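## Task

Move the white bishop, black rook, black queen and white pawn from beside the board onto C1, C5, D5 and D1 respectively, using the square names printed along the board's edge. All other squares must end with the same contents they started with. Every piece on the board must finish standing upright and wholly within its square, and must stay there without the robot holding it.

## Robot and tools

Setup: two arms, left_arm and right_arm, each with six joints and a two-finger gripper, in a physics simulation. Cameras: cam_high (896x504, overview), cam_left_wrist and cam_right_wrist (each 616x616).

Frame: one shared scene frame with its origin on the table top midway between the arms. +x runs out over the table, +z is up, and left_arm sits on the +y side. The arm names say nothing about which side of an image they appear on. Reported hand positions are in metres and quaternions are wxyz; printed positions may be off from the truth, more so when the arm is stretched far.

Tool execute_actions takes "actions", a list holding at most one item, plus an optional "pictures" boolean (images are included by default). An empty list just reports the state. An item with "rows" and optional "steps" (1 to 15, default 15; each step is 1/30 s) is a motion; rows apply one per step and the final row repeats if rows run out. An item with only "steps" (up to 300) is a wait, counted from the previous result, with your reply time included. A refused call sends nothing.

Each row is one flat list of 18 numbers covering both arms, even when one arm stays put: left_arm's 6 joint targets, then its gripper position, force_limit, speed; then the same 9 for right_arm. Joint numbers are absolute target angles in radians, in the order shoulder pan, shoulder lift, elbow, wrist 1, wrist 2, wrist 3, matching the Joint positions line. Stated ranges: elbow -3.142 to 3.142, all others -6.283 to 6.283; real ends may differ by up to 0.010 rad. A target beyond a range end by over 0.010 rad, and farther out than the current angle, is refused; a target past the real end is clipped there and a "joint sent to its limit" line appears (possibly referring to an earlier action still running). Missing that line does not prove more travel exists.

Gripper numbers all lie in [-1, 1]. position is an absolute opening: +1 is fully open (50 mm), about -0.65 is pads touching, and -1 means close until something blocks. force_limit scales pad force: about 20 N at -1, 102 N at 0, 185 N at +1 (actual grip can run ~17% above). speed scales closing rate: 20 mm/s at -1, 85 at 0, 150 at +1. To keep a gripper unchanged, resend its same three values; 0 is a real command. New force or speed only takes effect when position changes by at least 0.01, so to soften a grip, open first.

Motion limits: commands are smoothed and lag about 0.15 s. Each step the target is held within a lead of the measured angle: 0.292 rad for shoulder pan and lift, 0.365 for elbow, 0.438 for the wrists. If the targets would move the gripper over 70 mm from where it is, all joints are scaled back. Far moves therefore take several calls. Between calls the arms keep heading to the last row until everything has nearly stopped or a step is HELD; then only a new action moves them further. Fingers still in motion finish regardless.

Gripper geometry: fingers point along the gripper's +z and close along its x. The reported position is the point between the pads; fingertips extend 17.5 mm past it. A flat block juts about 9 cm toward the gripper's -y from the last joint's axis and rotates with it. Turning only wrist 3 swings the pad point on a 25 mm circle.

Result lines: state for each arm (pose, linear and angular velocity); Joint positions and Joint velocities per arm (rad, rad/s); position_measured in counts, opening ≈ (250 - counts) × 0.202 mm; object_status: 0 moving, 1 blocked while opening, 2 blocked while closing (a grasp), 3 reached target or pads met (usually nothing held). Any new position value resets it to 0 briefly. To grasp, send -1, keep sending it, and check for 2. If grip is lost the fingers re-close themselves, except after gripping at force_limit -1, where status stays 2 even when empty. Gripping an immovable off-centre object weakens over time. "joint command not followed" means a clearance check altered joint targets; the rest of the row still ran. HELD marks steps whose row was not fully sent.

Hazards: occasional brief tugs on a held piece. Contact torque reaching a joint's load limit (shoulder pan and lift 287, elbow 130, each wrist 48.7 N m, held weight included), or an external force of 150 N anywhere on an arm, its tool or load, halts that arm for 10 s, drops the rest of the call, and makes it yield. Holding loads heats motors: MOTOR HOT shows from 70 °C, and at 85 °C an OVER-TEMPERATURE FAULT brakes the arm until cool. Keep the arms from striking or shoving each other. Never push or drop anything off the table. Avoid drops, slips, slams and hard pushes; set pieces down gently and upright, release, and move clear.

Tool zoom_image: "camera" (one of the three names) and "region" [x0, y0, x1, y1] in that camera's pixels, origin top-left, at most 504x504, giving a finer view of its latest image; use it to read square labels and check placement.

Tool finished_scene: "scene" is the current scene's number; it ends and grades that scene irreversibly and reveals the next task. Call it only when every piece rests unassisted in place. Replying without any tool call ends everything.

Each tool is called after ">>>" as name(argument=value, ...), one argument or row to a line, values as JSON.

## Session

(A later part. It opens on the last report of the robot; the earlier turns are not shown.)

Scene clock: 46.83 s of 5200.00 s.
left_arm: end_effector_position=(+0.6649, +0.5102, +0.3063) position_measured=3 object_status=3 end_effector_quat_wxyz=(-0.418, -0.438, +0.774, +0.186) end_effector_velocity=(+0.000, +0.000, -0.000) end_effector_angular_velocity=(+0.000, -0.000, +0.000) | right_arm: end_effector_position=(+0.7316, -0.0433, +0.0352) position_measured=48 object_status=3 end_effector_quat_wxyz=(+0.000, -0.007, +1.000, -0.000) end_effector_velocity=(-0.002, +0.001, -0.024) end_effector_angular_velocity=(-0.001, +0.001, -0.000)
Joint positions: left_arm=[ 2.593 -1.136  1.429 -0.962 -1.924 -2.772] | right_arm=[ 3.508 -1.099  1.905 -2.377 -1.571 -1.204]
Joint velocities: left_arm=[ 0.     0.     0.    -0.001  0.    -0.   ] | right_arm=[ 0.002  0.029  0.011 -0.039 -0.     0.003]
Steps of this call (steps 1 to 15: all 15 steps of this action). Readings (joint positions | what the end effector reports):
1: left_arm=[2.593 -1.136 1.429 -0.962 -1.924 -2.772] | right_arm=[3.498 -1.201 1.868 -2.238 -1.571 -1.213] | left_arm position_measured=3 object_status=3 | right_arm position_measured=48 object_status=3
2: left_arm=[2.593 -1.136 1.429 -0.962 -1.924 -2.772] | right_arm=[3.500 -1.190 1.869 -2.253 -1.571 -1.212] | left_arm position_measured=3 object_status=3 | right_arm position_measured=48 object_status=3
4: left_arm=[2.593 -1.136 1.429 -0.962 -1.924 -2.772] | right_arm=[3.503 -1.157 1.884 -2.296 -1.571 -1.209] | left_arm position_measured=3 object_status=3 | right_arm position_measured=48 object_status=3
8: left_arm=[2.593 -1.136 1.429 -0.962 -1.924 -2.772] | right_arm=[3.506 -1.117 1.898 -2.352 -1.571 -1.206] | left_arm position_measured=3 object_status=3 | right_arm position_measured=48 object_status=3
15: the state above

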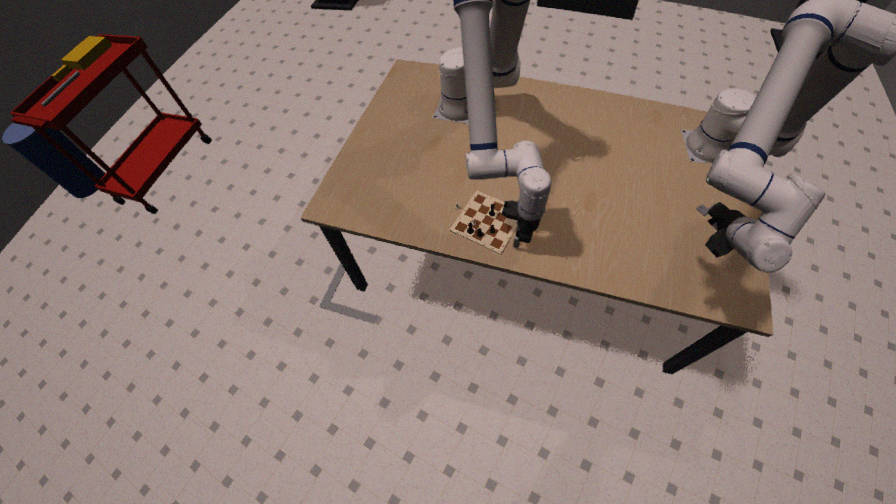

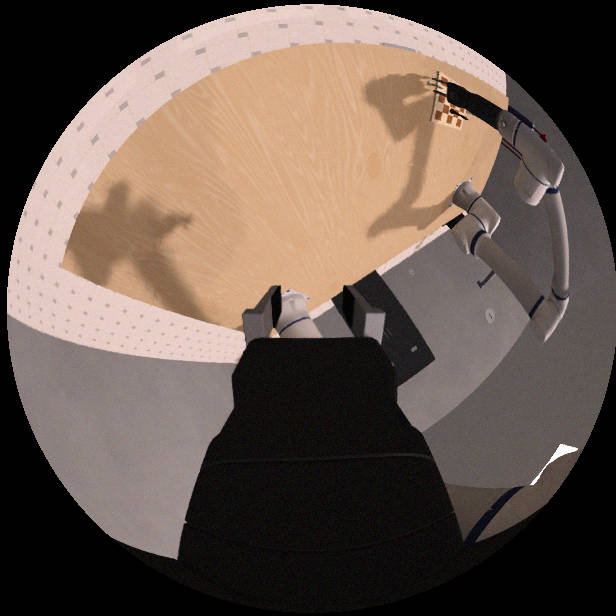

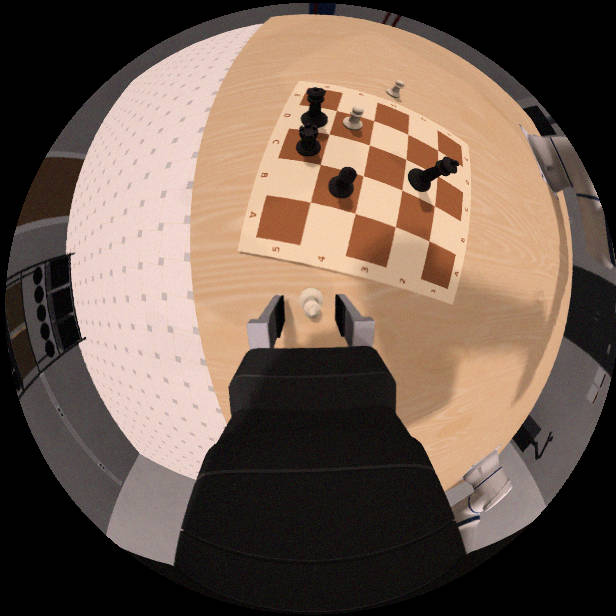

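>>> execute_actions(
  actions=[
    {"rows":[[2.593,-1.136,1.429,-0.962,-1.924,-2.772,1,0,0,3.5079,-1.0973,1.91,-2.3837,-1.571,-1.204,-1,0.6,0]]},
  ],
  pictures=false,
)

>>> execute_actions(
  actions=[
    {"steps":8},
  ],
  pictures=false,
)

>>> execute_actions(
  actions=[
    {"rows":[[2.593,-1.136,1.429,-0.962,-1.924,-2.772,1,0,0,3.5079,-1.1963,1.8604,-2.235,-1.571,-1.204,-1,0.6,0]]},
  ],
  pictures=false,
)

>>> execute_actions(
  actions=[
    {"rows":[[2.593,-1.136,1.429,-0.962,-1.924,-2.772,1,0,0,3.4323,-1.4604,2.2138,-2.3245,-1.571,-1.28,-1,0.6,0]]},
  ],
  pictures=false,
)

>>> execute_actions(
  actions=[
    {"steps":15},
  ],
  pictures=false,
)

>>> execute_actions(
  actions=[
    {"rows":[[2.593,-1.136,1.429,-0.962,-1.924,-2.772,1,0,0,3.4323,-1.336,2.265,-2.5,-1.571,-1.28,-1,0.6,0]]},
  ],
)

Scene clock: 53.43 s of 5200.00 s.
left_arm: end_effector_position=(+0.6649, +0.5102, +0.3063) position_measured=3 object_status=3 end_effector_quat_wxyz=(-0.418, -0.438, +0.774, +0.186) end_effector_velocity=(+0.000, +0.001, -0.002) end_effector_angular_velocity=(+0.002, +0.002, +0.002) | right_arm: end_effector_position=(+0.7298, -0.0437, +0.0324) position_measured=209 object_status=0 end_effector_quat_wxyz=(+0.000, -0.007, +1.000, -0.000) end_effector_velocity=(+0.000, -0.000, +0.001) end_effector_angular_velocity=(+0.000, -0.001, +0.001)
Joint positions: left_arm=[ 2.593 -1.136  1.429 -0.962 -1.924 -2.772] | right_arm=[ 3.508 -1.097  1.91  -2.384 -1.571 -1.204]
Joint velocities: left_arm=[ 0.001  0.002  0.    -0.    -0.    -0.001] | right_arm=[-0.    -0.001  0.    -0.    -0.    -0.001]
Steps of this call (steps 1 to 15: the robot went on to your last target; steps 16 to 90: nothing new was sent; then 3.10 s passed at rest; steps 91 to 105: all 15 steps of this action). Readings (joint positions | what the end effector reports):
91: left_arm=[2.593 -1.136 1.429 -0.962 -1.924 -2.772] | right_arm=[3.508 -1.095 1.906 -2.383 -1.571 -1.204] | left_arm position_measured=3 object_status=3 | right_arm position_measured=51 object_status=0
92: left_arm=[2.593 -1.136 1.429 -0.962 -1.924 -2.772] | right_arm=[3.508 -1.095 1.907 -2.383 -1.571 -1.204] | left_arm position_measured=3 object_status=3 | right_arm position_measured=65 object_status=0
94: left_arm=[2.593 -1.136 1.429 -0.962 -1.924 -2.772] | right_arm=[3.508 -1.096 1.908 -2.383 -1.571 -1.204] | left_arm position_measured=3 object_status=3 | right_arm position_measured=93 object_status=0
98: left_arm=[2.593 -1.136 1.429 -0.962 -1.924 -2.772] | right_arm=[3.508 -1.097 1.909 -2.383 -1.571 -1.204] | left_arm position_measured=3 object_status=3 | right_arm position_measured=149 object_status=0
105: the state above

Scene clock: 53.70 s of 5200.00 s.
left_arm: end_effector_position=(+0.6649, +0.5102, +0.3063) position_measured=3 object_status=3 end_effector_quat_wxyz=(-0.418, -0.438, +0.774, +0.186) end_effector_velocity=(-0.000, +0.000, -0.000) end_effector_angular_velocity=(-0.000, -0.000, -0.000) | right_arm: end_effector_position=(+0.7297, -0.0437, +0.0324) position_measured=209 object_status=2 end_effector_quat_wxyz=(+0.000, -0.007, +1.000, -0.000) end_effector_velocity=(-0.001, -0.000, -0.002) end_effector_angular_velocity=(-0.000, +0.003, -0.000)
Joint positions: left_arm=[ 2.593 -1.136  1.429 -0.962 -1.924 -2.772] | right_arm=[ 3.508 -1.097  1.91  -2.384 -1.571 -1.204]
Joint velocities: left_arm=[ 0.    -0.     0.    -0.001  0.     0.   ] | right_arm=[ 0.     0.002  0.001 -0.     0.001  0.001]
Steps of this call (steps 1 to 8: the robot went on to your last target). Readings (joint positions | what the end effector reports):
1: left_arm=[2.593 -1.136 1.429 -0.962 -1.924 -2.772] | right_arm=[3.508 -1.097 1.910 -2.384 -1.571 -1.204] | left_arm position_measured=3 object_status=3 | right_arm position_measured=209 object_status=0
2: left_arm=[2.593 -1.136 1.429 -0.962 -1.924 -2.772] | right_arm=[3.508 -1.097 1.910 -2.384 -1.571 -1.204] | left_arm position_measured=3 object_status=3 | right_arm position_measured=209 object_status=0
4: left_arm=[2.593 -1.136 1.429 -0.962 -1.924 -2.772] | right_arm=[3.508 -1.097 1.910 -2.384 -1.571 -1.204] | left_arm position_measured=3 object_status=3 | right_arm position_measured=209 object_status=2
8: the state above

Scene clock: 54.20 s of 5200.00 s.
left_arm: end_effector_position=(+0.6649, +0.5102, +0.3063) position_measured=3 object_status=3 end_effector_quat_wxyz=(-0.418, -0.438, +0.774, +0.186) end_effector_velocity=(-0.000, -0.001, -0.000) end_effector_angular_velocity=(+0.000, +0.000, -0.001) | right_arm: end_effector_position=(+0.7312, -0.0431, +0.1170) position_measured=209 object_status=2 end_effector_quat_wxyz=(+0.000, -0.007, +1.000, -0.000) end_effector_velocity=(+0.000, +0.000, +0.026) end_effector_angular_velocity=(+0.002, -0.003, -0.001)
Joint positions: left_arm=[ 2.593 -1.136  1.429 -0.962 -1.924 -2.772] | right_arm=[ 3.508 -1.193  1.862 -2.24  -1.571 -1.204]
Joint velocities: left_arm=[-0.001 -0.     0.    -0.    -0.    -0.001] | right_arm=[-0.    -0.028 -0.015  0.039  0.     0.001]
Steps of this call (steps 1 to 15: all 15 steps of this action). Readings (joint positions | what the end effector reports):
1: left_arm=[2.593 -1.136 1.429 -0.962 -1.924 -2.772] | right_arm=[3.508 -1.098 1.910 -2.383 -1.571 -1.204] | left_arm position_measured=3 object_status=3 | right_arm position_measured=209 object_status=2
2: left_arm=[2.593 -1.136 1.429 -0.962 -1.924 -2.772] | right_arm=[3.508 -1.107 1.907 -2.367 -1.571 -1.204] | left_arm position_measured=3 object_status=3 | right_arm position_measured=209 object_status=2
4: left_arm=[2.593 -1.136 1.429 -0.962 -1.924 -2.772] | right_arm=[3.508 -1.139 1.889 -2.323 -1.571 -1.204] | left_arm position_measured=3 object_status=3 | right_arm position_measured=209 object_status=2
8: left_arm=[2.593 -1.136 1.429 -0.962 -1.924 -2.772] | right_arm=[3.508 -1.176 1.871 -2.266 -1.571 -1.204] | left_arm position_measured=3 object_status=3 | right_arm position_measured=209 object_status=2
15: the state above

Scene clock: 54.70 s of 5200.00 s.
left_arm: end_effector_position=(+0.6649, +0.5102, +0.3063) position_measured=3 object_status=3 end_effector_quat_wxyz=(-0.418, -0.438, +0.774, +0.186) end_effector_velocity=(-0.001, +0.001, -0.000) end_effector_angular_velocity=(-0.000, +0.001, -0.000) | right_arm: end_effector_position=(+0.6030, -0.1392, +0.1223) position_measured=209 object_status=2 end_effector_quat_wxyz=(+0.000, -0.007, +1.000, -0.000) end_effector_velocity=(-0.153, -0.100, -0.009) end_effector_angular_velocity=(+0.003, -0.008, +0.000)
Joint positions: left_arm=[ 2.593 -1.136  1.429 -0.962 -1.924 -2.772] | right_arm=[ 3.442 -1.426  2.168 -2.313 -1.571 -1.27 ]
Joint velocities: left_arm=[ 0.001 -0.     0.001  0.001  0.     0.001] | right_arm=[-0.076 -0.265  0.344 -0.088  0.    -0.076]
Steps of this call (steps 1 to 15: all 15 steps of this action). Readings (joint positions | what the end effector reports):
1: left_arm=[2.593 -1.136 1.429 -0.962 -1.924 -2.772] | right_arm=[3.508 -1.194 1.862 -2.239 -1.571 -1.204] | left_arm position_measured=3 object_status=3 | right_arm position_measured=209 object_status=2
2: left_arm=[2.593 -1.136 1.429 -0.962 -1.924 -2.772] | right_arm=[3.505 -1.204 1.874 -2.242 -1.571 -1.207] | left_arm position_measured=3 object_status=3 | right_arm position_measured=209 object_status=2
4: left_arm=[2.593 -1.136 1.429 -0.962 -1.924 -2.772] | right_arm=[3.494 -1.243 1.926 -2.254 -1.571 -1.218] | left_arm position_measured=3 object_status=3 | right_arm position_measured=209 object_status=2
8: left_arm=[2.593 -1.136 1.429 -0.962 -1.924 -2.772] | right_arm=[3.474 -1.315 2.021 -2.277 -1.571 -1.238] | left_arm position_measured=3 object_status=3 | right_arm position_measured=209 object_status=2
15: the state above

Scene clock: 55.20 s of 5200.00 s.
left_arm: end_effector_position=(+0.6649, +0.5102, +0.3063) position_measured=3 object_status=3 end_effector_quat_wxyz=(-0.418, -0.438, +0.774, +0.186) end_effector_velocity=(-0.000, +0.000, -0.001) end_effector_angular_velocity=(+0.001, +0.002, +0.001) | right_arm: end_effector_position=(+0.5828, -0.1519, +0.1204) position_measured=209 object_status=2 end_effector_quat_wxyz=(+0.000, -0.007, +1.000, -0.000) end_effector_velocity=(-0.004, -0.002, -0.001) end_effector_angular_velocity=(-0.001, +0.002, +0.001)
Joint positions: left_arm=[ 2.593 -1.136  1.429 -0.962 -1.924 -2.772] | right_arm=[ 3.433 -1.46   2.213 -2.324 -1.571 -1.28 ]
Joint velocities: left_arm=[ 0.     0.001  0.001  0.    -0.    -0.001] | right_arm=[-0.002 -0.005  0.009 -0.002 -0.    -0.002]
Steps of this call (steps 1 to 15: the robot went on to your last target). Readings (joint positions | what the end effector reports):
1: left_arm=[2.593 -1.136 1.429 -0.962 -1.924 -2.772] | right_arm=[3.440 -1.434 2.178 -2.316 -1.571 -1.272] | left_arm position_measured=3 object_status=3 | right_arm position_measured=209 object_status=2
2: left_arm=[2.593 -1.136 1.429 -0.962 -1.924 -2.772] | right_arm=[3.438 -1.440 2.186 -2.318 -1.571 -1.274] | left_arm position_measured=3 object_status=3 | right_arm position_measured=209 object_status=2
4: left_arm=[2.593 -1.136 1.429 -0.962 -1.924 -2.772] | right_arm=[3.436 -1.448 2.197 -2.321 -1.571 -1.276] | left_arm position_measured=3 object_status=3 | right_arm position_measured=209 object_status=2
8: left_arm=[2.593 -1.136 1.429 -0.962 -1.924 -2.772] | right_arm=[3.434 -1.456 2.208 -2.323 -1.571 -1.279] | left_arm position_measured=3 object_status=3 | right_arm position_measured=209 object_status=2
15: the state above

Scene clock: 55.70 s of 5200.00 s.
left_arm: end_effector_position=(+0.6649, +0.5102, +0.3063) position_measured=3 object_status=3 end_effector_quat_wxyz=(-0.418, -0.438, +0.774, +0.186) end_effector_velocity=(+0.001, +0.000, -0.001) end_effector_angular_velocity=(+0.001, +0.001, +0.001) | right_arm: end_effector_position=(+0.5832, -0.1519, +0.0432) position_measured=209 object_status=2 end_effector_quat_wxyz=(+0.000, -0.007, +1.000, -0.000) end_effector_velocity=(-0.001, -0.000, -0.021) end_effector_angular_velocity=(-0.000, +0.001, +0.000)
Joint positions: left_arm=[ 2.593 -1.136  1.429 -0.962 -1.924 -2.772] | right_arm=[ 3.432 -1.34   2.263 -2.494 -1.571 -1.28 ]
Joint velocities: left_arm=[ 0.001  0.002 -0.001 -0.     0.    -0.001] | right_arm=[ 0.     0.033  0.013 -0.046  0.    -0.   ]
Steps of this call (steps 1 to 15: all 15 steps of this action). Readings (joint positions | what the end effector reports):
1: left_arm=[2.593 -1.136 1.429 -0.962 -1.924 -2.772] | right_arm=[3.432 -1.460 2.213 -2.325 -1.571 -1.280] | left_arm position_measured=3 object_status=3 | right_arm position_measured=209 object_status=2
2: left_arm=[2.593 -1.136 1.429 -0.962 -1.924 -2.772] | right_arm=[3.432 -1.450 2.217 -2.340 -1.571 -1.280] | left_arm position_measured=3 object_status=3 | right_arm position_measured=209 object_status=2
4: left_arm=[2.593 -1.136 1.429 -0.962 -1.924 -2.772] | right_arm=[3.432 -1.408 2.236 -2.397 -1.571 -1.280] | left_arm position_measured=3 object_status=3 | right_arm position_measured=209 object_status=2
8: left_arm=[2.593 -1.136 1.429 -0.962 -1.924 -2.772] | right_arm=[3.432 -1.362 2.254 -2.463 -1.571 -1.280] | left_arm position_measured=3 object_status=3 | right_arm position_measured=209 object_status=2
15: the state above

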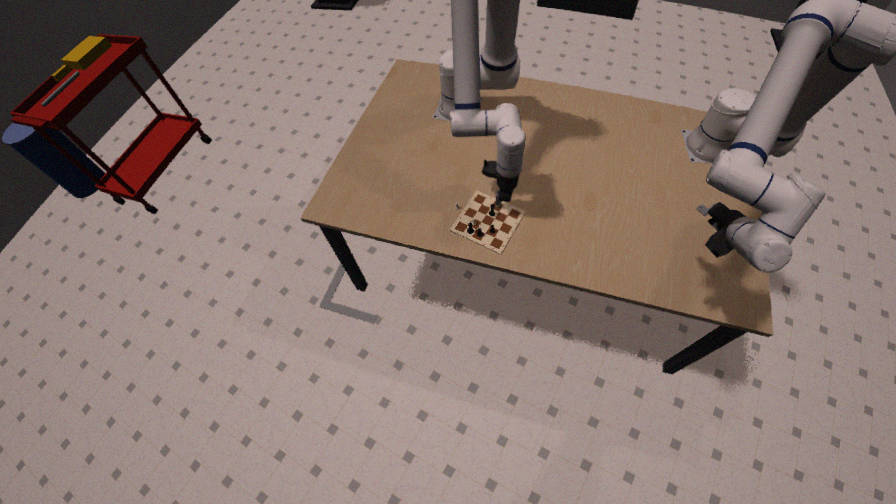

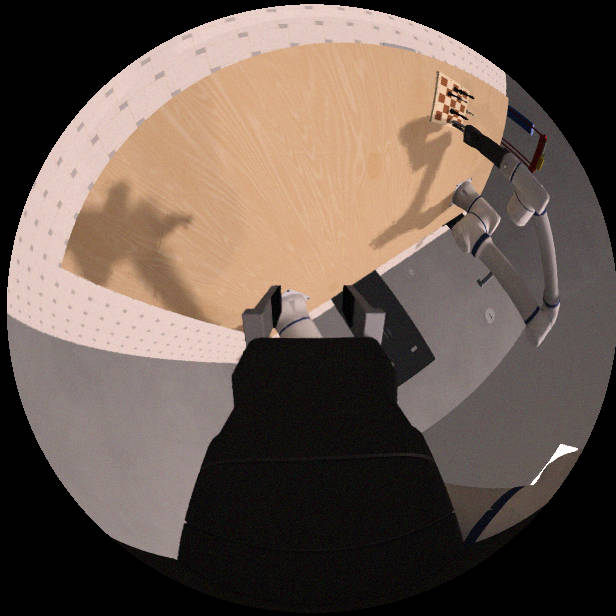

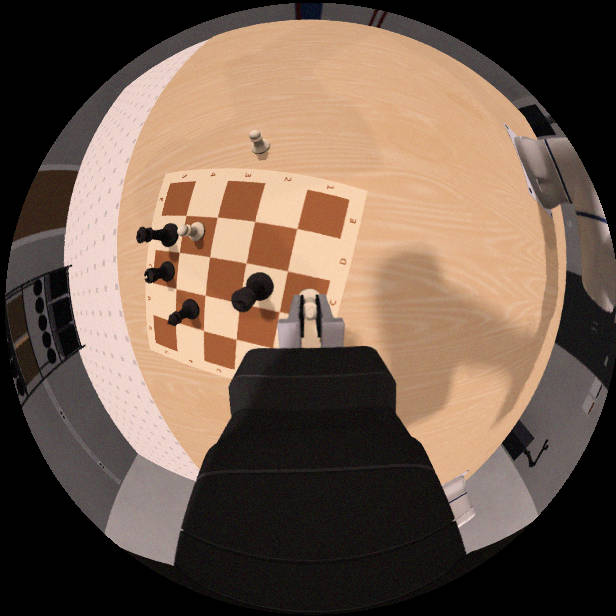

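>>> execute_actions(
  actions=[
    {"rows":[[2.593,-1.136,1.429,-0.962,-1.924,-2.772,1,0,0,3.4267,-1.3265,2.2622,-2.5067,-1.571,-1.285,-1,0.6,0]]},
  ],
  pictures=false,
)

>>> execute_actions(
  actions=[
    {"rows":[[2.593,-1.136,1.429,-0.962,-1.924,-2.772,1,0,0,3.4267,-1.3265,2.2622,-2.5067,-1.571,-1.285,-0.1,0.6,-0.5]]},
  ],
  pictures=false,
)

>>> execute_actions(
  actions=[
    {"rows":[[2.593,-1.136,1.429,-0.962,-1.924,-2.772,1,0,0,3.4267,-1.456,2.208,-2.323,-1.571,-1.285,-0.1,0.6,-0.5]]},
  ],
)

>>> execute_actions(
  actions=[
    {"rows":[[2.593,-1.136,1.429,-0.962,-1.924,-2.772,1,0,0,3.1674,-1.4991,2.2575,-2.3294,-1.571,-1.545,0.8,0.6,0]]},
  ],
  pictures=false,
)

>>> execute_actions(
  actions=[
    {"rows":[[2.593,-1.136,1.429,-0.962,-1.924,-2.772,1,0,0,3.1674,-1.3438,2.3184,-2.5456,-1.571,-1.545,0.8,0.6,0]]},
  ],
)

Scene clock: 63.97 s of 5200.00 s.
left_arm: end_effector_position=(+0.6649, +0.5102, +0.3063) position_measured=3 object_status=3 end_effector_quat_wxyz=(-0.418, -0.438, +0.774, +0.186) end_effector_velocity=(+0.000, +0.001, -0.000) end_effector_angular_velocity=(+0.000, +0.000, +0.001) | right_arm: end_effector_position=(+0.5873, -0.1540, +0.0370) position_measured=209 object_status=2 end_effector_quat_wxyz=(+0.000, -0.007, +1.000, -0.000) end_effector_velocity=(+0.000, -0.001, -0.002) end_effector_angular_velocity=(+0.000, +0.002, -0.000)
Joint positions: left_arm=[ 2.593 -1.136  1.429 -0.962 -1.924 -2.772] | right_arm=[ 3.427 -1.327  2.262 -2.507 -1.571 -1.285]
Joint velocities: left_arm=[ 0.001  0.     0.     0.    -0.    -0.   ] | right_arm=[-0.001  0.003  0.    -0.001  0.001 -0.001]
Steps of this call (steps 1 to 15: the robot went on to your last target; steps 16 to 90: nothing new was sent; then 4.77 s passed at rest; steps 91 to 105: all 15 steps of this action). Readings (joint positions | what the end effector reports):
91: left_arm=[2.593 -1.136 1.429 -0.962 -1.924 -2.772] | right_arm=[3.432 -1.336 2.265 -2.500 -1.571 -1.280] | left_arm position_measured=3 object_status=3 | right_arm position_measured=209 object_status=2
92: left_arm=[2.593 -1.136 1.429 -0.962 -1.924 -2.772] | right_arm=[3.431 -1.335 2.265 -2.501 -1.571 -1.281] | left_arm position_measured=3 object_status=3 | right_arm position_measured=209 object_status=2
94: left_arm=[2.593 -1.136 1.429 -0.962 -1.924 -2.772] | right_arm=[3.429 -1.331 2.264 -2.503 -1.571 -1.283] | left_arm position_measured=3 object_status=3 | right_arm position_measured=209 object_status=2
98: left_arm=[2.593 -1.136 1.429 -0.962 -1.924 -2.772] | right_arm=[3.428 -1.328 2.263 -2.506 -1.571 -1.284] | left_arm position_measured=3 object_status=3 | right_arm position_measured=209 object_status=2
105: the state above

Scene clock: 64.47 s of 5200.00 s.
left_arm: end_effector_position=(+0.6649, +0.5102, +0.3063) position_measured=3 object_status=3 end_effector_quat_wxyz=(-0.418, -0.438, +0.774, +0.186) end_effector_velocity=(-0.000, +0.001, +0.001) end_effector_angular_velocity=(-0.002, -0.001, +0.000) | right_arm: end_effector_position=(+0.5874, -0.1541, +0.0367) position_measured=167 object_status=3 end_effector_quat_wxyz=(+0.000, -0.007, +1.000, -0.000) end_effector_velocity=(-0.000, -0.000, +0.000) end_effector_angular_velocity=(-0.001, -0.001, +0.000)
Joint positions: left_arm=[ 2.593 -1.136  1.429 -0.962 -1.924 -2.772] | right_arm=[ 3.427 -1.326  2.262 -2.507 -1.571 -1.285]
Joint velocities: left_arm=[ 0.001 -0.002  0.001 -0.    -0.001  0.002] | right_arm=[ 0.    -0.001  0.    -0.    -0.001 -0.   ]
Steps of this call (steps 1 to 15: all 15 steps of this action). Readings (joint positions | what the end effector reports):
1: left_arm=[2.593 -1.136 1.429 -0.962 -1.924 -2.772] | right_arm=[3.427 -1.327 2.262 -2.507 -1.571 -1.285] | left_arm position_measured=3 object_status=3 | right_arm position_measured=207 object_status=0
2: left_arm=[2.593 -1.136 1.429 -0.962 -1.924 -2.772] | right_arm=[3.427 -1.327 2.262 -2.507 -1.571 -1.285] | left_arm position_measured=3 object_status=3 | right_arm position_measured=198 object_status=0
4: left_arm=[2.593 -1.136 1.429 -0.962 -1.924 -2.772] | right_arm=[3.427 -1.326 2.262 -2.507 -1.571 -1.285] | left_arm position_measured=3 object_status=3 | right_arm position_measured=181 object_status=0
8: left_arm=[2.593 -1.136 1.429 -0.962 -1.924 -2.772] | right_arm=[3.427 -1.326 2.262 -2.507 -1.571 -1.285] | left_arm position_measured=3 object_status=3 | right_arm position_measured=167 object_status=0
15: the state above

Scene clock: 64.97 s of 5200.00 s.
left_arm: end_effector_position=(+0.6649, +0.5102, +0.3063) position_measured=3 object_status=3 end_effector_quat_wxyz=(-0.418, -0.438, +0.774, +0.186) end_effector_velocity=(-0.000, -0.000, -0.000) end_effector_angular_velocity=(+0.001, +0.002, +0.001) | right_arm: end_effector_position=(+0.5876, -0.1541, +0.1175) position_measured=167 object_status=3 end_effector_quat_wxyz=(+0.000, -0.007, +1.000, -0.000) end_effector_velocity=(-0.001, -0.000, +0.024) end_effector_angular_velocity=(+0.001, -0.002, -0.000)
Joint positions: left_arm=[ 2.593 -1.136  1.429 -0.962 -1.924 -2.772] | right_arm=[ 3.427 -1.451  2.21  -2.329 -1.571 -1.285]
Joint velocities: left_arm=[-0.     0.     0.001  0.    -0.    -0.001] | right_arm=[ 0.    -0.036 -0.015  0.049 -0.     0.   ]
Steps of this call (steps 1 to 15: all 15 steps of this action). Readings (joint positions | what the end effector reports):
1: left_arm=[2.593 -1.136 1.429 -0.962 -1.924 -2.772] | right_arm=[3.427 -1.327 2.262 -2.506 -1.571 -1.285] | left_arm position_measured=3 object_status=3 | right_arm position_measured=167 object_status=3
2: left_arm=[2.593 -1.136 1.429 -0.962 -1.924 -2.772] | right_arm=[3.427 -1.337 2.259 -2.491 -1.571 -1.285] | left_arm position_measured=3 object_status=3 | right_arm position_measured=167 object_status=3
4: left_arm=[2.593 -1.136 1.429 -0.962 -1.924 -2.772] | right_arm=[3.427 -1.378 2.240 -2.434 -1.571 -1.285] | left_arm position_measured=3 object_status=3 | right_arm position_measured=167 object_status=3
8: left_arm=[2.593 -1.136 1.429 -0.962 -1.924 -2.772] | right_arm=[3.427 -1.428 2.220 -2.363 -1.571 -1.285] | left_arm position_measured=3 object_status=3 | right_arm position_measured=167 object_status=3
15: the state above

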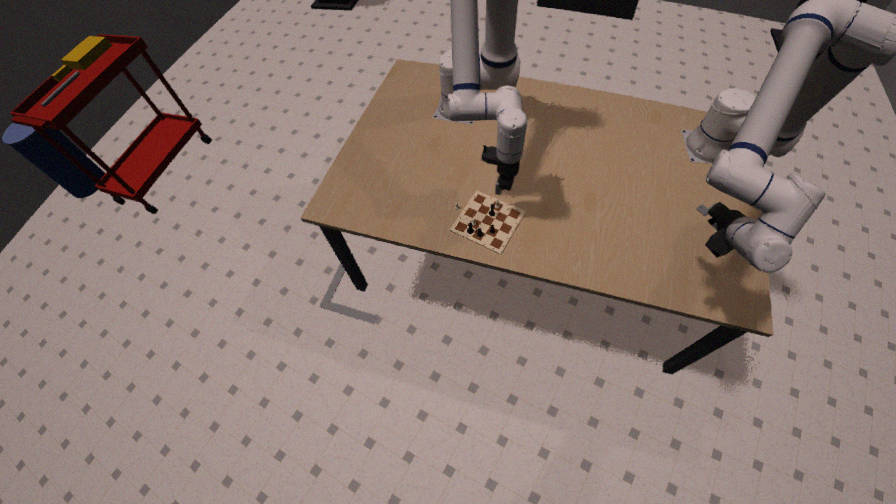

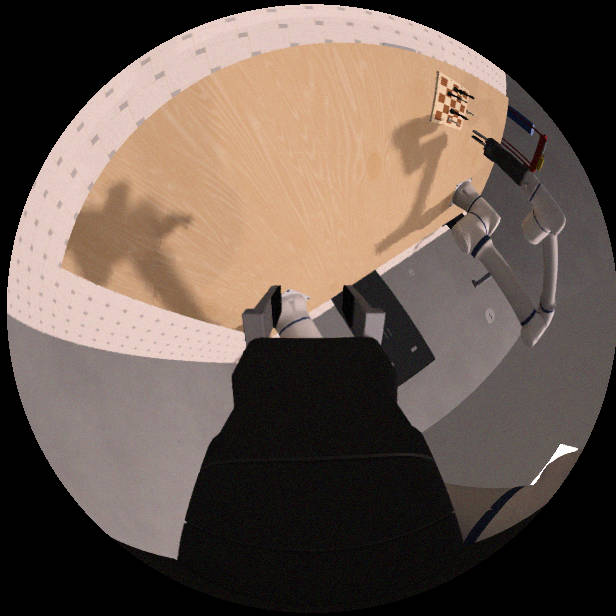

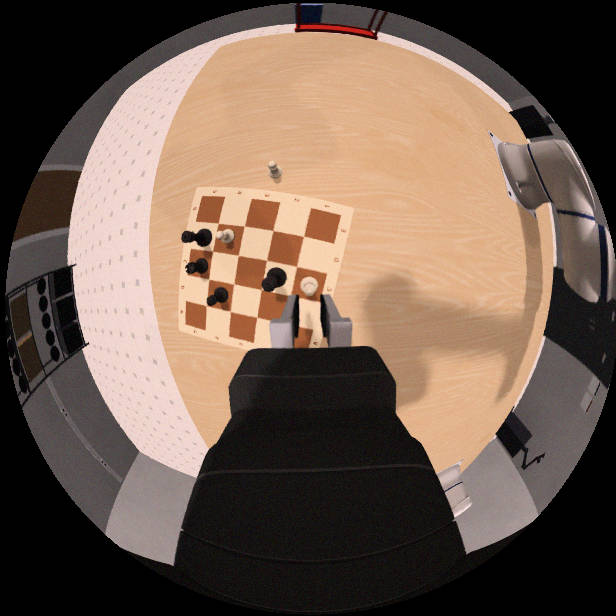

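Scene clock: 65.47 s of 5200.00 s.
left_arm: end_effector_position=(+0.6649, +0.5102, +0.3063) position_measured=3 object_status=3 end_effector_quat_wxyz=(-0.418, -0.438, +0.774, +0.186) end_effector_velocity=(+0.000, -0.001, +0.000) end_effector_angular_velocity=(-0.001, -0.000, -0.000) | right_arm: end_effector_position=(+0.6280, -0.2894, +0.1203) position_measured=32 object_status=0 end_effector_quat_wxyz=(+0.000, -0.007, +1.000, -0.000) end_effector_velocity=(+0.017, -0.096, +0.001) end_effector_angular_velocity=(-0.000, -0.000, +0.001)
Joint positions: left_arm=[ 2.593 -1.136  1.429 -0.962 -1.924 -2.772] | right_arm=[ 3.189 -1.495  2.253 -2.329 -1.571 -1.523]
Joint velocities: left_arm=[-0.001 -0.    -0.001  0.    -0.     0.   ] | right_arm=[-0.166 -0.03   0.031 -0.001 -0.    -0.167]
Steps of this call (steps 1 to 15: all 15 steps of this action). Readings (joint positions | what the end effector reports):
1: left_arm=[2.593 -1.136 1.429 -0.962 -1.924 -2.772] | right_arm=[3.426 -1.452 2.210 -2.328 -1.571 -1.285] | left_arm position_measured=3 object_status=3 | right_arm position_measured=164 object_status=0
2: left_arm=[2.593 -1.136 1.429 -0.962 -1.924 -2.772] | right_arm=[3.416 -1.455 2.211 -2.327 -1.571 -1.296] | left_arm position_measured=3 object_status=3 | right_arm position_measured=150 object_status=0
4: left_arm=[2.593 -1.136 1.429 -0.962 -1.924 -2.772] | right_arm=[3.372 -1.462 2.219 -2.327 -1.571 -1.340] | left_arm position_measured=3 object_status=3 | right_arm position_measured=122 object_status=0
8: left_arm=[2.593 -1.136 1.429 -0.962 -1.924 -2.772] | right_arm=[3.289 -1.477 2.235 -2.328 -1.571 -1.423] | left_arm position_measured=3 object_status=3 | right_arm position_measured=66 object_status=0
15: the state above

Scene clock: 65.97 s of 5200.00 s.
left_arm: end_effector_position=(+0.6649, +0.5102, +0.3063) position_measured=3 object_status=3 end_effector_quat_wxyz=(-0.418, -0.438, +0.774, +0.186) end_effector_velocity=(+0.000, -0.001, +0.001) end_effector_angular_velocity=(+0.000, -0.002, -0.000) | right_arm: end_effector_position=(+0.6309, -0.3015, +0.0301) position_measured=32 object_status=3 end_effector_quat_wxyz=(+0.000, -0.007, +1.000, -0.000) end_effector_velocity=(-0.002, -0.003, -0.028) end_effector_angular_velocity=(+0.000, +0.000, +0.000)
Joint positions: left_arm=[ 2.593 -1.136  1.429 -0.962 -1.924 -2.772] | right_arm=[ 3.168 -1.35   2.316 -2.537 -1.571 -1.544]
Joint velocities: left_arm=[-0.001 -0.001 -0.001  0.    -0.    -0.001] | right_arm=[-0.005  0.047  0.018 -0.066  0.    -0.005]
Steps of this call (steps 1 to 15: all 15 steps of this action). Readings (joint positions | what the end effector reports):
1: left_arm=[2.593 -1.136 1.429 -0.962 -1.924 -2.772] | right_arm=[3.184 -1.496 2.254 -2.330 -1.571 -1.528] | left_arm position_measured=3 object_status=3 | right_arm position_measured=32 object_status=0
2: left_arm=[2.593 -1.136 1.429 -0.962 -1.924 -2.772] | right_arm=[3.181 -1.487 2.258 -2.345 -1.571 -1.531] | left_arm position_measured=3 object_status=3 | right_arm position_measured=32 object_status=3
4: left_arm=[2.593 -1.136 1.429 -0.962 -1.924 -2.772] | right_arm=[3.177 -1.444 2.278 -2.403 -1.571 -1.535] | left_arm position_measured=3 object_status=3 | right_arm position_measured=32 object_status=3
8: left_arm=[2.593 -1.136 1.429 -0.962 -1.924 -2.772] | right_arm=[3.171 -1.381 2.303 -2.493 -1.571 -1.541] | left_arm position_measured=3 object_status=3 | right_arm position_measured=32 object_status=3
15: the state above

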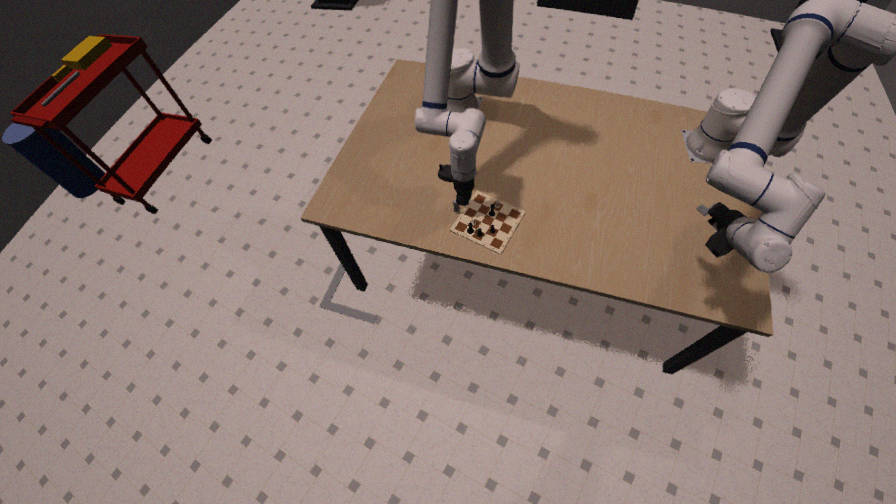

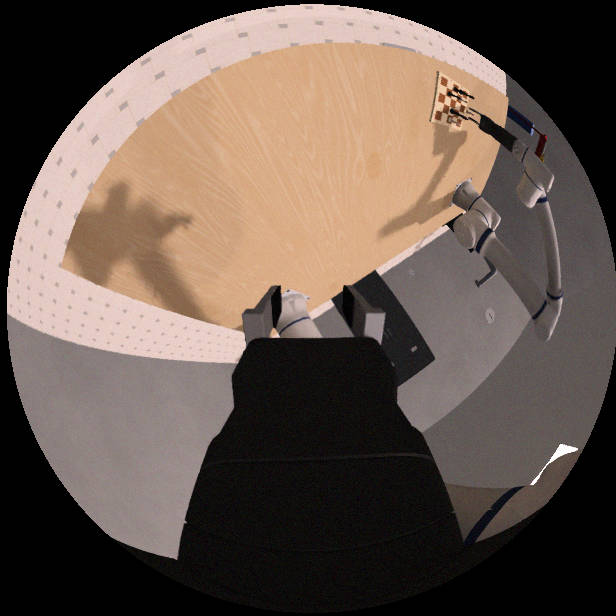

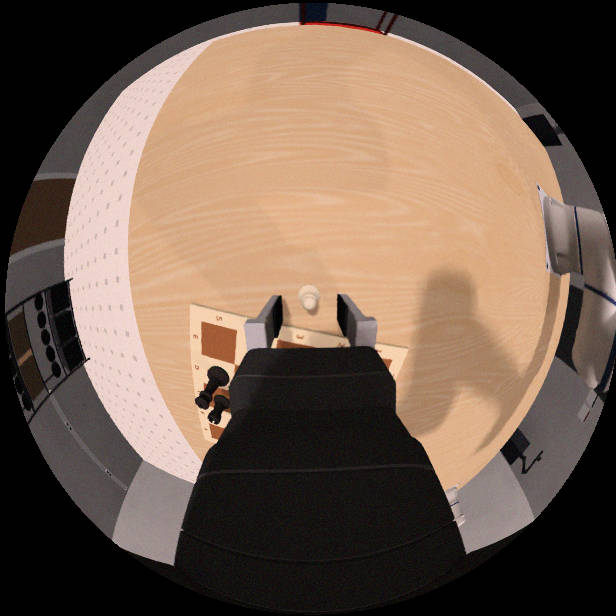

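>>> execute_actions(
  actions=[
    {"rows":[[2.593,-1.136,1.429,-0.962,-1.924,-2.772,1,0,0,3.1594,-1.3438,2.3184,-2.5456,-1.571,-1.553,-1,0.6,0]]},
  ],
  pictures=false,
)

>>> execute_actions(
  actions=[
    {"steps":10},
  ],
  pictures=false,
)

>>> execute_actions(
  actions=[
    {"rows":[[2.593,-1.136,1.429,-0.962,-1.924,-2.772,1,0,0,3.1674,-1.4991,2.2575,-2.3294,-1.571,-1.545,-1,0.6,0]]},
  ],
  pictures=false,
)

>>> execute_actions(
  actions=[
    {"rows":[[2.593,-1.136,1.429,-0.962,-1.924,-2.772,1,0,0,3.3636,-1.4991,2.2575,-2.3294,-1.571,-1.348,-1,0.6,0]]},
  ],
  pictures=false,
)

>>> execute_actions(
  actions=[
    {"rows":[[2.593,-1.136,1.429,-0.962,-1.924,-2.772,1,0,0,3.3636,-1.3535,2.318,-2.5355,-1.571,-1.348,-1,0.6,0]]},
  ],
)

Scene clock: 72.30 s of 5200.00 s.
left_arm: end_effector_position=(+0.6649, +0.5102, +0.3063) position_measured=3 object_status=3 end_effector_quat_wxyz=(-0.418, -0.438, +0.774, +0.186) end_effector_velocity=(+0.001, -0.000, +0.000) end_effector_angular_velocity=(-0.001, -0.001, -0.001) | right_arm: end_effector_position=(+0.6321, -0.3063, +0.0264) position_measured=213 object_status=0 end_effector_quat_wxyz=(+0.000, -0.007, +1.000, -0.000) end_effector_velocity=(+0.001, -0.001, +0.000) end_effector_angular_velocity=(-0.001, -0.001, -0.000)
Joint positions: left_arm=[ 2.593 -1.136  1.429 -0.962 -1.924 -2.772] | right_arm=[ 3.16  -1.344  2.318 -2.546 -1.571 -1.553]
Joint velocities: left_arm=[ 0.     0.    -0.001 -0.     0.     0.001] | right_arm=[-0.002 -0.    -0.001  0.    -0.001 -0.001]
Steps of this call (steps 1 to 15: the robot went on to your last target; steps 16 to 90: nothing new was sent; then 2.83 s passed at rest; steps 91 to 105: all 15 steps of this action). Readings (joint positions | what the end effector reports):
91: left_arm=[2.593 -1.136 1.429 -0.962 -1.924 -2.772] | right_arm=[3.167 -1.344 2.318 -2.546 -1.571 -1.545] | left_arm position_measured=3 object_status=3 | right_arm position_measured=36 object_status=0
92: left_arm=[2.593 -1.136 1.429 -0.962 -1.924 -2.772] | right_arm=[3.166 -1.344 2.318 -2.546 -1.571 -1.546] | left_arm position_measured=3 object_status=3 | right_arm position_measured=50 object_status=0
94: left_arm=[2.593 -1.136 1.429 -0.962 -1.924 -2.772] | right_arm=[3.163 -1.344 2.318 -2.546 -1.571 -1.549] | left_arm position_measured=3 object_status=3 | right_arm position_measured=78 object_status=0
98: left_arm=[2.593 -1.136 1.429 -0.962 -1.924 -2.772] | right_arm=[3.161 -1.344 2.318 -2.546 -1.571 -1.552] | left_arm position_measured=3 object_status=3 | right_arm position_measured=134 object_status=0
105: the state above

Scene clock: 72.63 s of 5200.00 s.
left_arm: end_effector_position=(+0.6649, +0.5102, +0.3063) position_measured=3 object_status=3 end_effector_quat_wxyz=(-0.418, -0.438, +0.774, +0.186) end_effector_velocity=(-0.000, +0.000, +0.000) end_effector_angular_velocity=(+0.000, -0.001, +0.000) | right_arm: end_effector_position=(+0.6321, -0.3064, +0.0264) position_measured=213 object_status=2 end_effector_quat_wxyz=(+0.000, -0.007, +1.000, -0.000) end_effector_velocity=(-0.000, -0.000, -0.000) end_effector_angular_velocity=(+0.000, +0.000, +0.000)
Joint positions: left_arm=[ 2.593 -1.136  1.429 -0.962 -1.924 -2.772] | right_arm=[ 3.159 -1.344  2.318 -2.546 -1.571 -1.553]
Joint velocities: left_arm=[ 0.    -0.001  0.001 -0.001  0.    -0.001] | right_arm=[-0. -0.  0.  0.  0. -0.]
Steps of this call (steps 1 to 10: the robot went on to your last target). Readings (joint positions | what the end effector reports):
1: left_arm=[2.593 -1.136 1.429 -0.962 -1.924 -2.772] | right_arm=[3.160 -1.344 2.318 -2.546 -1.571 -1.553] | left_arm position_measured=3 object_status=3 | right_arm position_measured=213 object_status=0
2: left_arm=[2.593 -1.136 1.429 -0.962 -1.924 -2.772] | right_arm=[3.160 -1.344 2.318 -2.546 -1.571 -1.553] | left_arm position_measured=3 object_status=3 | right_arm position_measured=213 object_status=0
4: left_arm=[2.593 -1.136 1.429 -0.962 -1.924 -2.772] | right_arm=[3.159 -1.344 2.318 -2.546 -1.571 -1.553] | left_arm position_measured=3 object_status=3 | right_arm position_measured=213 object_status=0
8: left_arm=[2.593 -1.136 1.429 -0.962 -1.924 -2.772] | right_arm=[3.159 -1.344 2.318 -2.546 -1.571 -1.553] | left_arm position_measured=3 object_status=3 | right_arm position_measured=213 object_status=2
10: the state above

Scene clock: 73.13 s of 5200.00 s.
left_arm: end_effector_position=(+0.6649, +0.5102, +0.3063) position_measured=3 object_status=3 end_effector_quat_wxyz=(-0.418, -0.438, +0.774, +0.186) end_effector_velocity=(-0.001, -0.000, +0.001) end_effector_angular_velocity=(+0.002, +0.000, +0.001) | right_arm: end_effector_position=(+0.6305, -0.3021, +0.1166) position_measured=213 object_status=2 end_effector_quat_wxyz=(+0.000, -0.007, +1.000, -0.000) end_effector_velocity=(-0.003, +0.001, +0.030) end_effector_angular_velocity=(+0.001, -0.001, +0.000)
Joint positions: left_arm=[ 2.593 -1.136  1.429 -0.962 -1.924 -2.772] | right_arm=[ 3.167 -1.493  2.26  -2.338 -1.571 -1.545]
Joint velocities: left_arm=[-0.001 -0.001  0.001  0.001  0.    -0.002] | right_arm=[ 0.002 -0.048 -0.019  0.065  0.     0.002]
Steps of this call (steps 1 to 15: all 15 steps of this action). Readings (joint positions | what the end effector reports):
1: left_arm=[2.593 -1.136 1.429 -0.962 -1.924 -2.772] | right_arm=[3.159 -1.344 2.318 -2.545 -1.571 -1.553] | left_arm position_measured=3 object_status=3 | right_arm position_measured=213 object_status=2
2: left_arm=[2.593 -1.136 1.429 -0.962 -1.924 -2.772] | right_arm=[3.160 -1.354 2.315 -2.530 -1.571 -1.553] | left_arm position_measured=3 object_status=3 | right_arm position_measured=213 object_status=2
4: left_arm=[2.593 -1.136 1.429 -0.962 -1.924 -2.772] | right_arm=[3.162 -1.398 2.297 -2.471 -1.571 -1.550] | left_arm position_measured=3 object_status=3 | right_arm position_measured=213 object_status=2
8: left_arm=[2.593 -1.136 1.429 -0.962 -1.924 -2.772] | right_arm=[3.165 -1.462 2.272 -2.382 -1.571 -1.547] | left_arm position_measured=3 object_status=3 | right_arm position_measured=213 object_status=2
15: the state above

Scene clock: 73.63 s of 5200.00 s.
left_arm: end_effector_position=(+0.6649, +0.5102, +0.3063) position_measured=3 object_status=3 end_effector_quat_wxyz=(-0.418, -0.438, +0.774, +0.186) end_effector_velocity=(-0.000, +0.001, +0.001) end_effector_angular_velocity=(-0.001, +0.000, +0.000) | right_arm: end_effector_position=(+0.5833, -0.2001, +0.1203) position_measured=213 object_status=2 end_effector_quat_wxyz=(+0.000, -0.006, +1.000, -0.000) end_effector_velocity=(-0.023, +0.041, +0.002) end_effector_angular_velocity=(+0.001, -0.002, -0.000)
Joint positions: left_arm=[ 2.593 -1.136  1.429 -0.962 -1.924 -2.772] | right_arm=[ 3.353 -1.499  2.258 -2.33  -1.571 -1.358]
Joint velocities: left_arm=[ 0.001 -0.001  0.     0.001 -0.     0.002] | right_arm=[ 0.078 -0.002 -0.002  0.002  0.     0.079]
Steps of this call (steps 1 to 15: all 15 steps of this action). Readings (joint positions | what the end effector reports):
1: left_arm=[2.593 -1.136 1.429 -0.962 -1.924 -2.772] | right_arm=[3.167 -1.494 2.259 -2.336 -1.571 -1.545] | left_arm position_measured=3 object_status=3 | right_arm position_measured=213 object_status=2
2: left_arm=[2.593 -1.136 1.429 -0.962 -1.924 -2.772] | right_arm=[3.178 -1.495 2.259 -2.335 -1.571 -1.534] | left_arm position_measured=3 object_status=3 | right_arm position_measured=213 object_status=2
4: left_arm=[2.593 -1.136 1.429 -0.962 -1.924 -2.772] | right_arm=[3.222 -1.496 2.259 -2.334 -1.571 -1.490] | left_arm position_measured=3 object_status=3 | right_arm position_measured=213 object_status=2
8: left_arm=[2.593 -1.136 1.429 -0.962 -1.924 -2.772] | right_arm=[3.301 -1.498 2.258 -2.331 -1.571 -1.411] | left_arm position_measured=3 object_status=3 | right_arm position_measured=213 object_status=2
15: the state above

Scene clock: 74.13 s of 5200.00 s.
left_arm: end_effector_position=(+0.6649, +0.5102, +0.3063) position_measured=3 object_status=3 end_effector_quat_wxyz=(-0.418, -0.438, +0.774, +0.186) end_effector_velocity=(+0.000, -0.001, +0.000) end_effector_angular_velocity=(-0.001, -0.001, -0.001) | right_arm: end_effector_position=(+0.5800, -0.1950, +0.0343) position_measured=213 object_status=2 end_effector_quat_wxyz=(+0.000, -0.006, +1.000, -0.000) end_effector_velocity=(-0.003, +0.000, -0.025) end_effector_angular_velocity=(-0.000, -0.000, -0.000)
Joint positions: left_arm=[ 2.593 -1.136  1.429 -0.962 -1.924 -2.772] | right_arm=[ 3.363 -1.359  2.316 -2.528 -1.571 -1.348]
Joint velocities: left_arm=[-0.001  0.    -0.001  0.    -0.     0.001] | right_arm=[ 0.002  0.041  0.017 -0.059 -0.     0.002]
Steps of this call (steps 1 to 15: all 15 steps of this action). Readings (joint positions | what the end effector reports):
1: left_arm=[2.593 -1.136 1.429 -0.962 -1.924 -2.772] | right_arm=[3.356 -1.499 2.258 -2.330 -1.571 -1.356] | left_arm position_measured=3 object_status=3 | right_arm position_measured=213 object_status=2
2: left_arm=[2.593 -1.136 1.429 -0.962 -1.924 -2.772] | right_arm=[3.357 -1.489 2.261 -2.345 -1.571 -1.354] | left_arm position_measured=3 object_status=3 | right_arm position_measured=213 object_status=2
4: left_arm=[2.593 -1.136 1.429 -0.962 -1.924 -2.772] | right_arm=[3.359 -1.446 2.280 -2.404 -1.571 -1.352] | left_arm position_measured=3 object_status=3 | right_arm position_measured=213 object_status=2
8: left_arm=[2.593 -1.136 1.429 -0.962 -1.924 -2.772] | right_arm=[3.362 -1.387 2.304 -2.488 -1.571 -1.350] | left_arm position_measured=3 object_status=3 | right_arm position_measured=213 object_status=2
15: the state above

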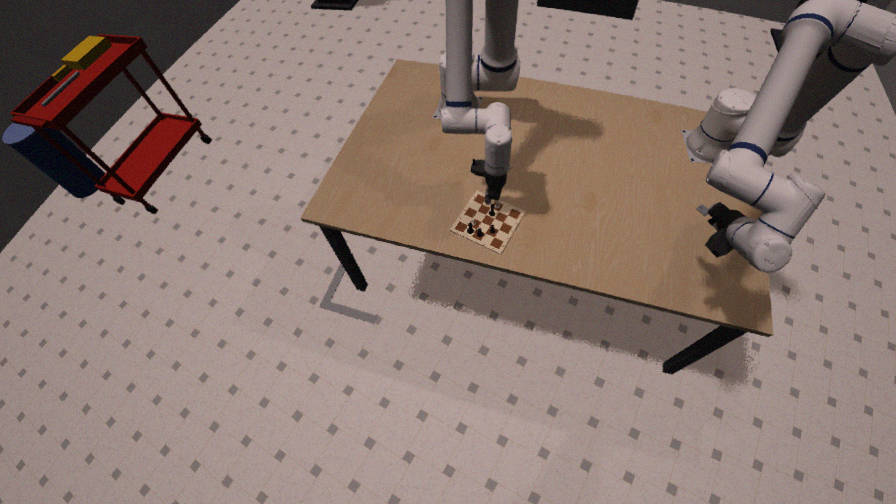

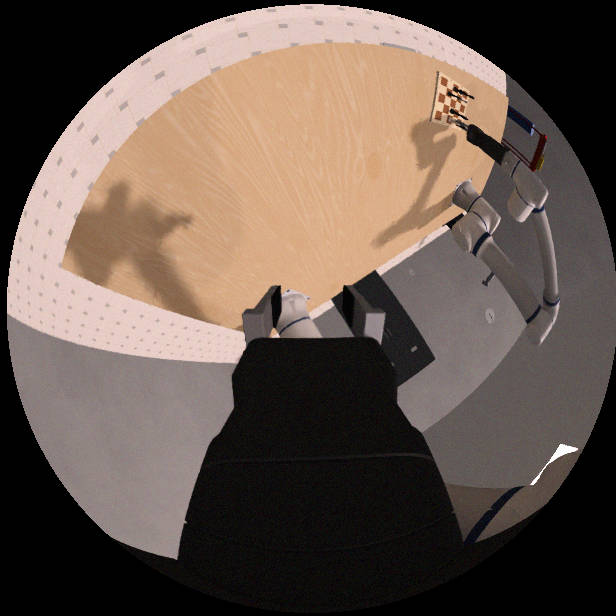

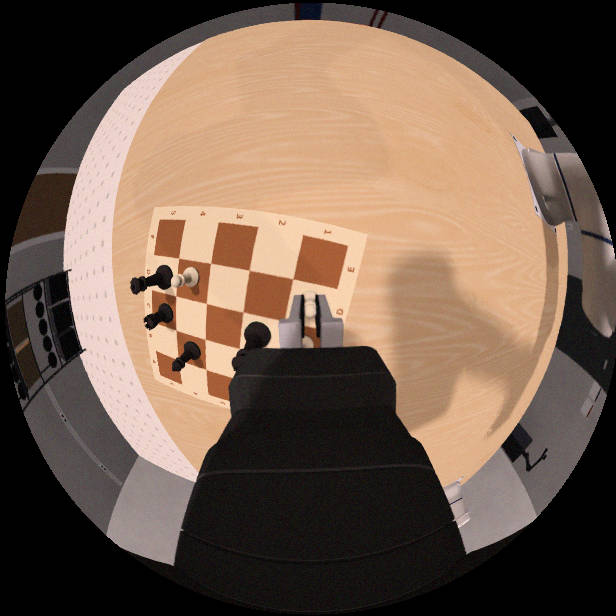

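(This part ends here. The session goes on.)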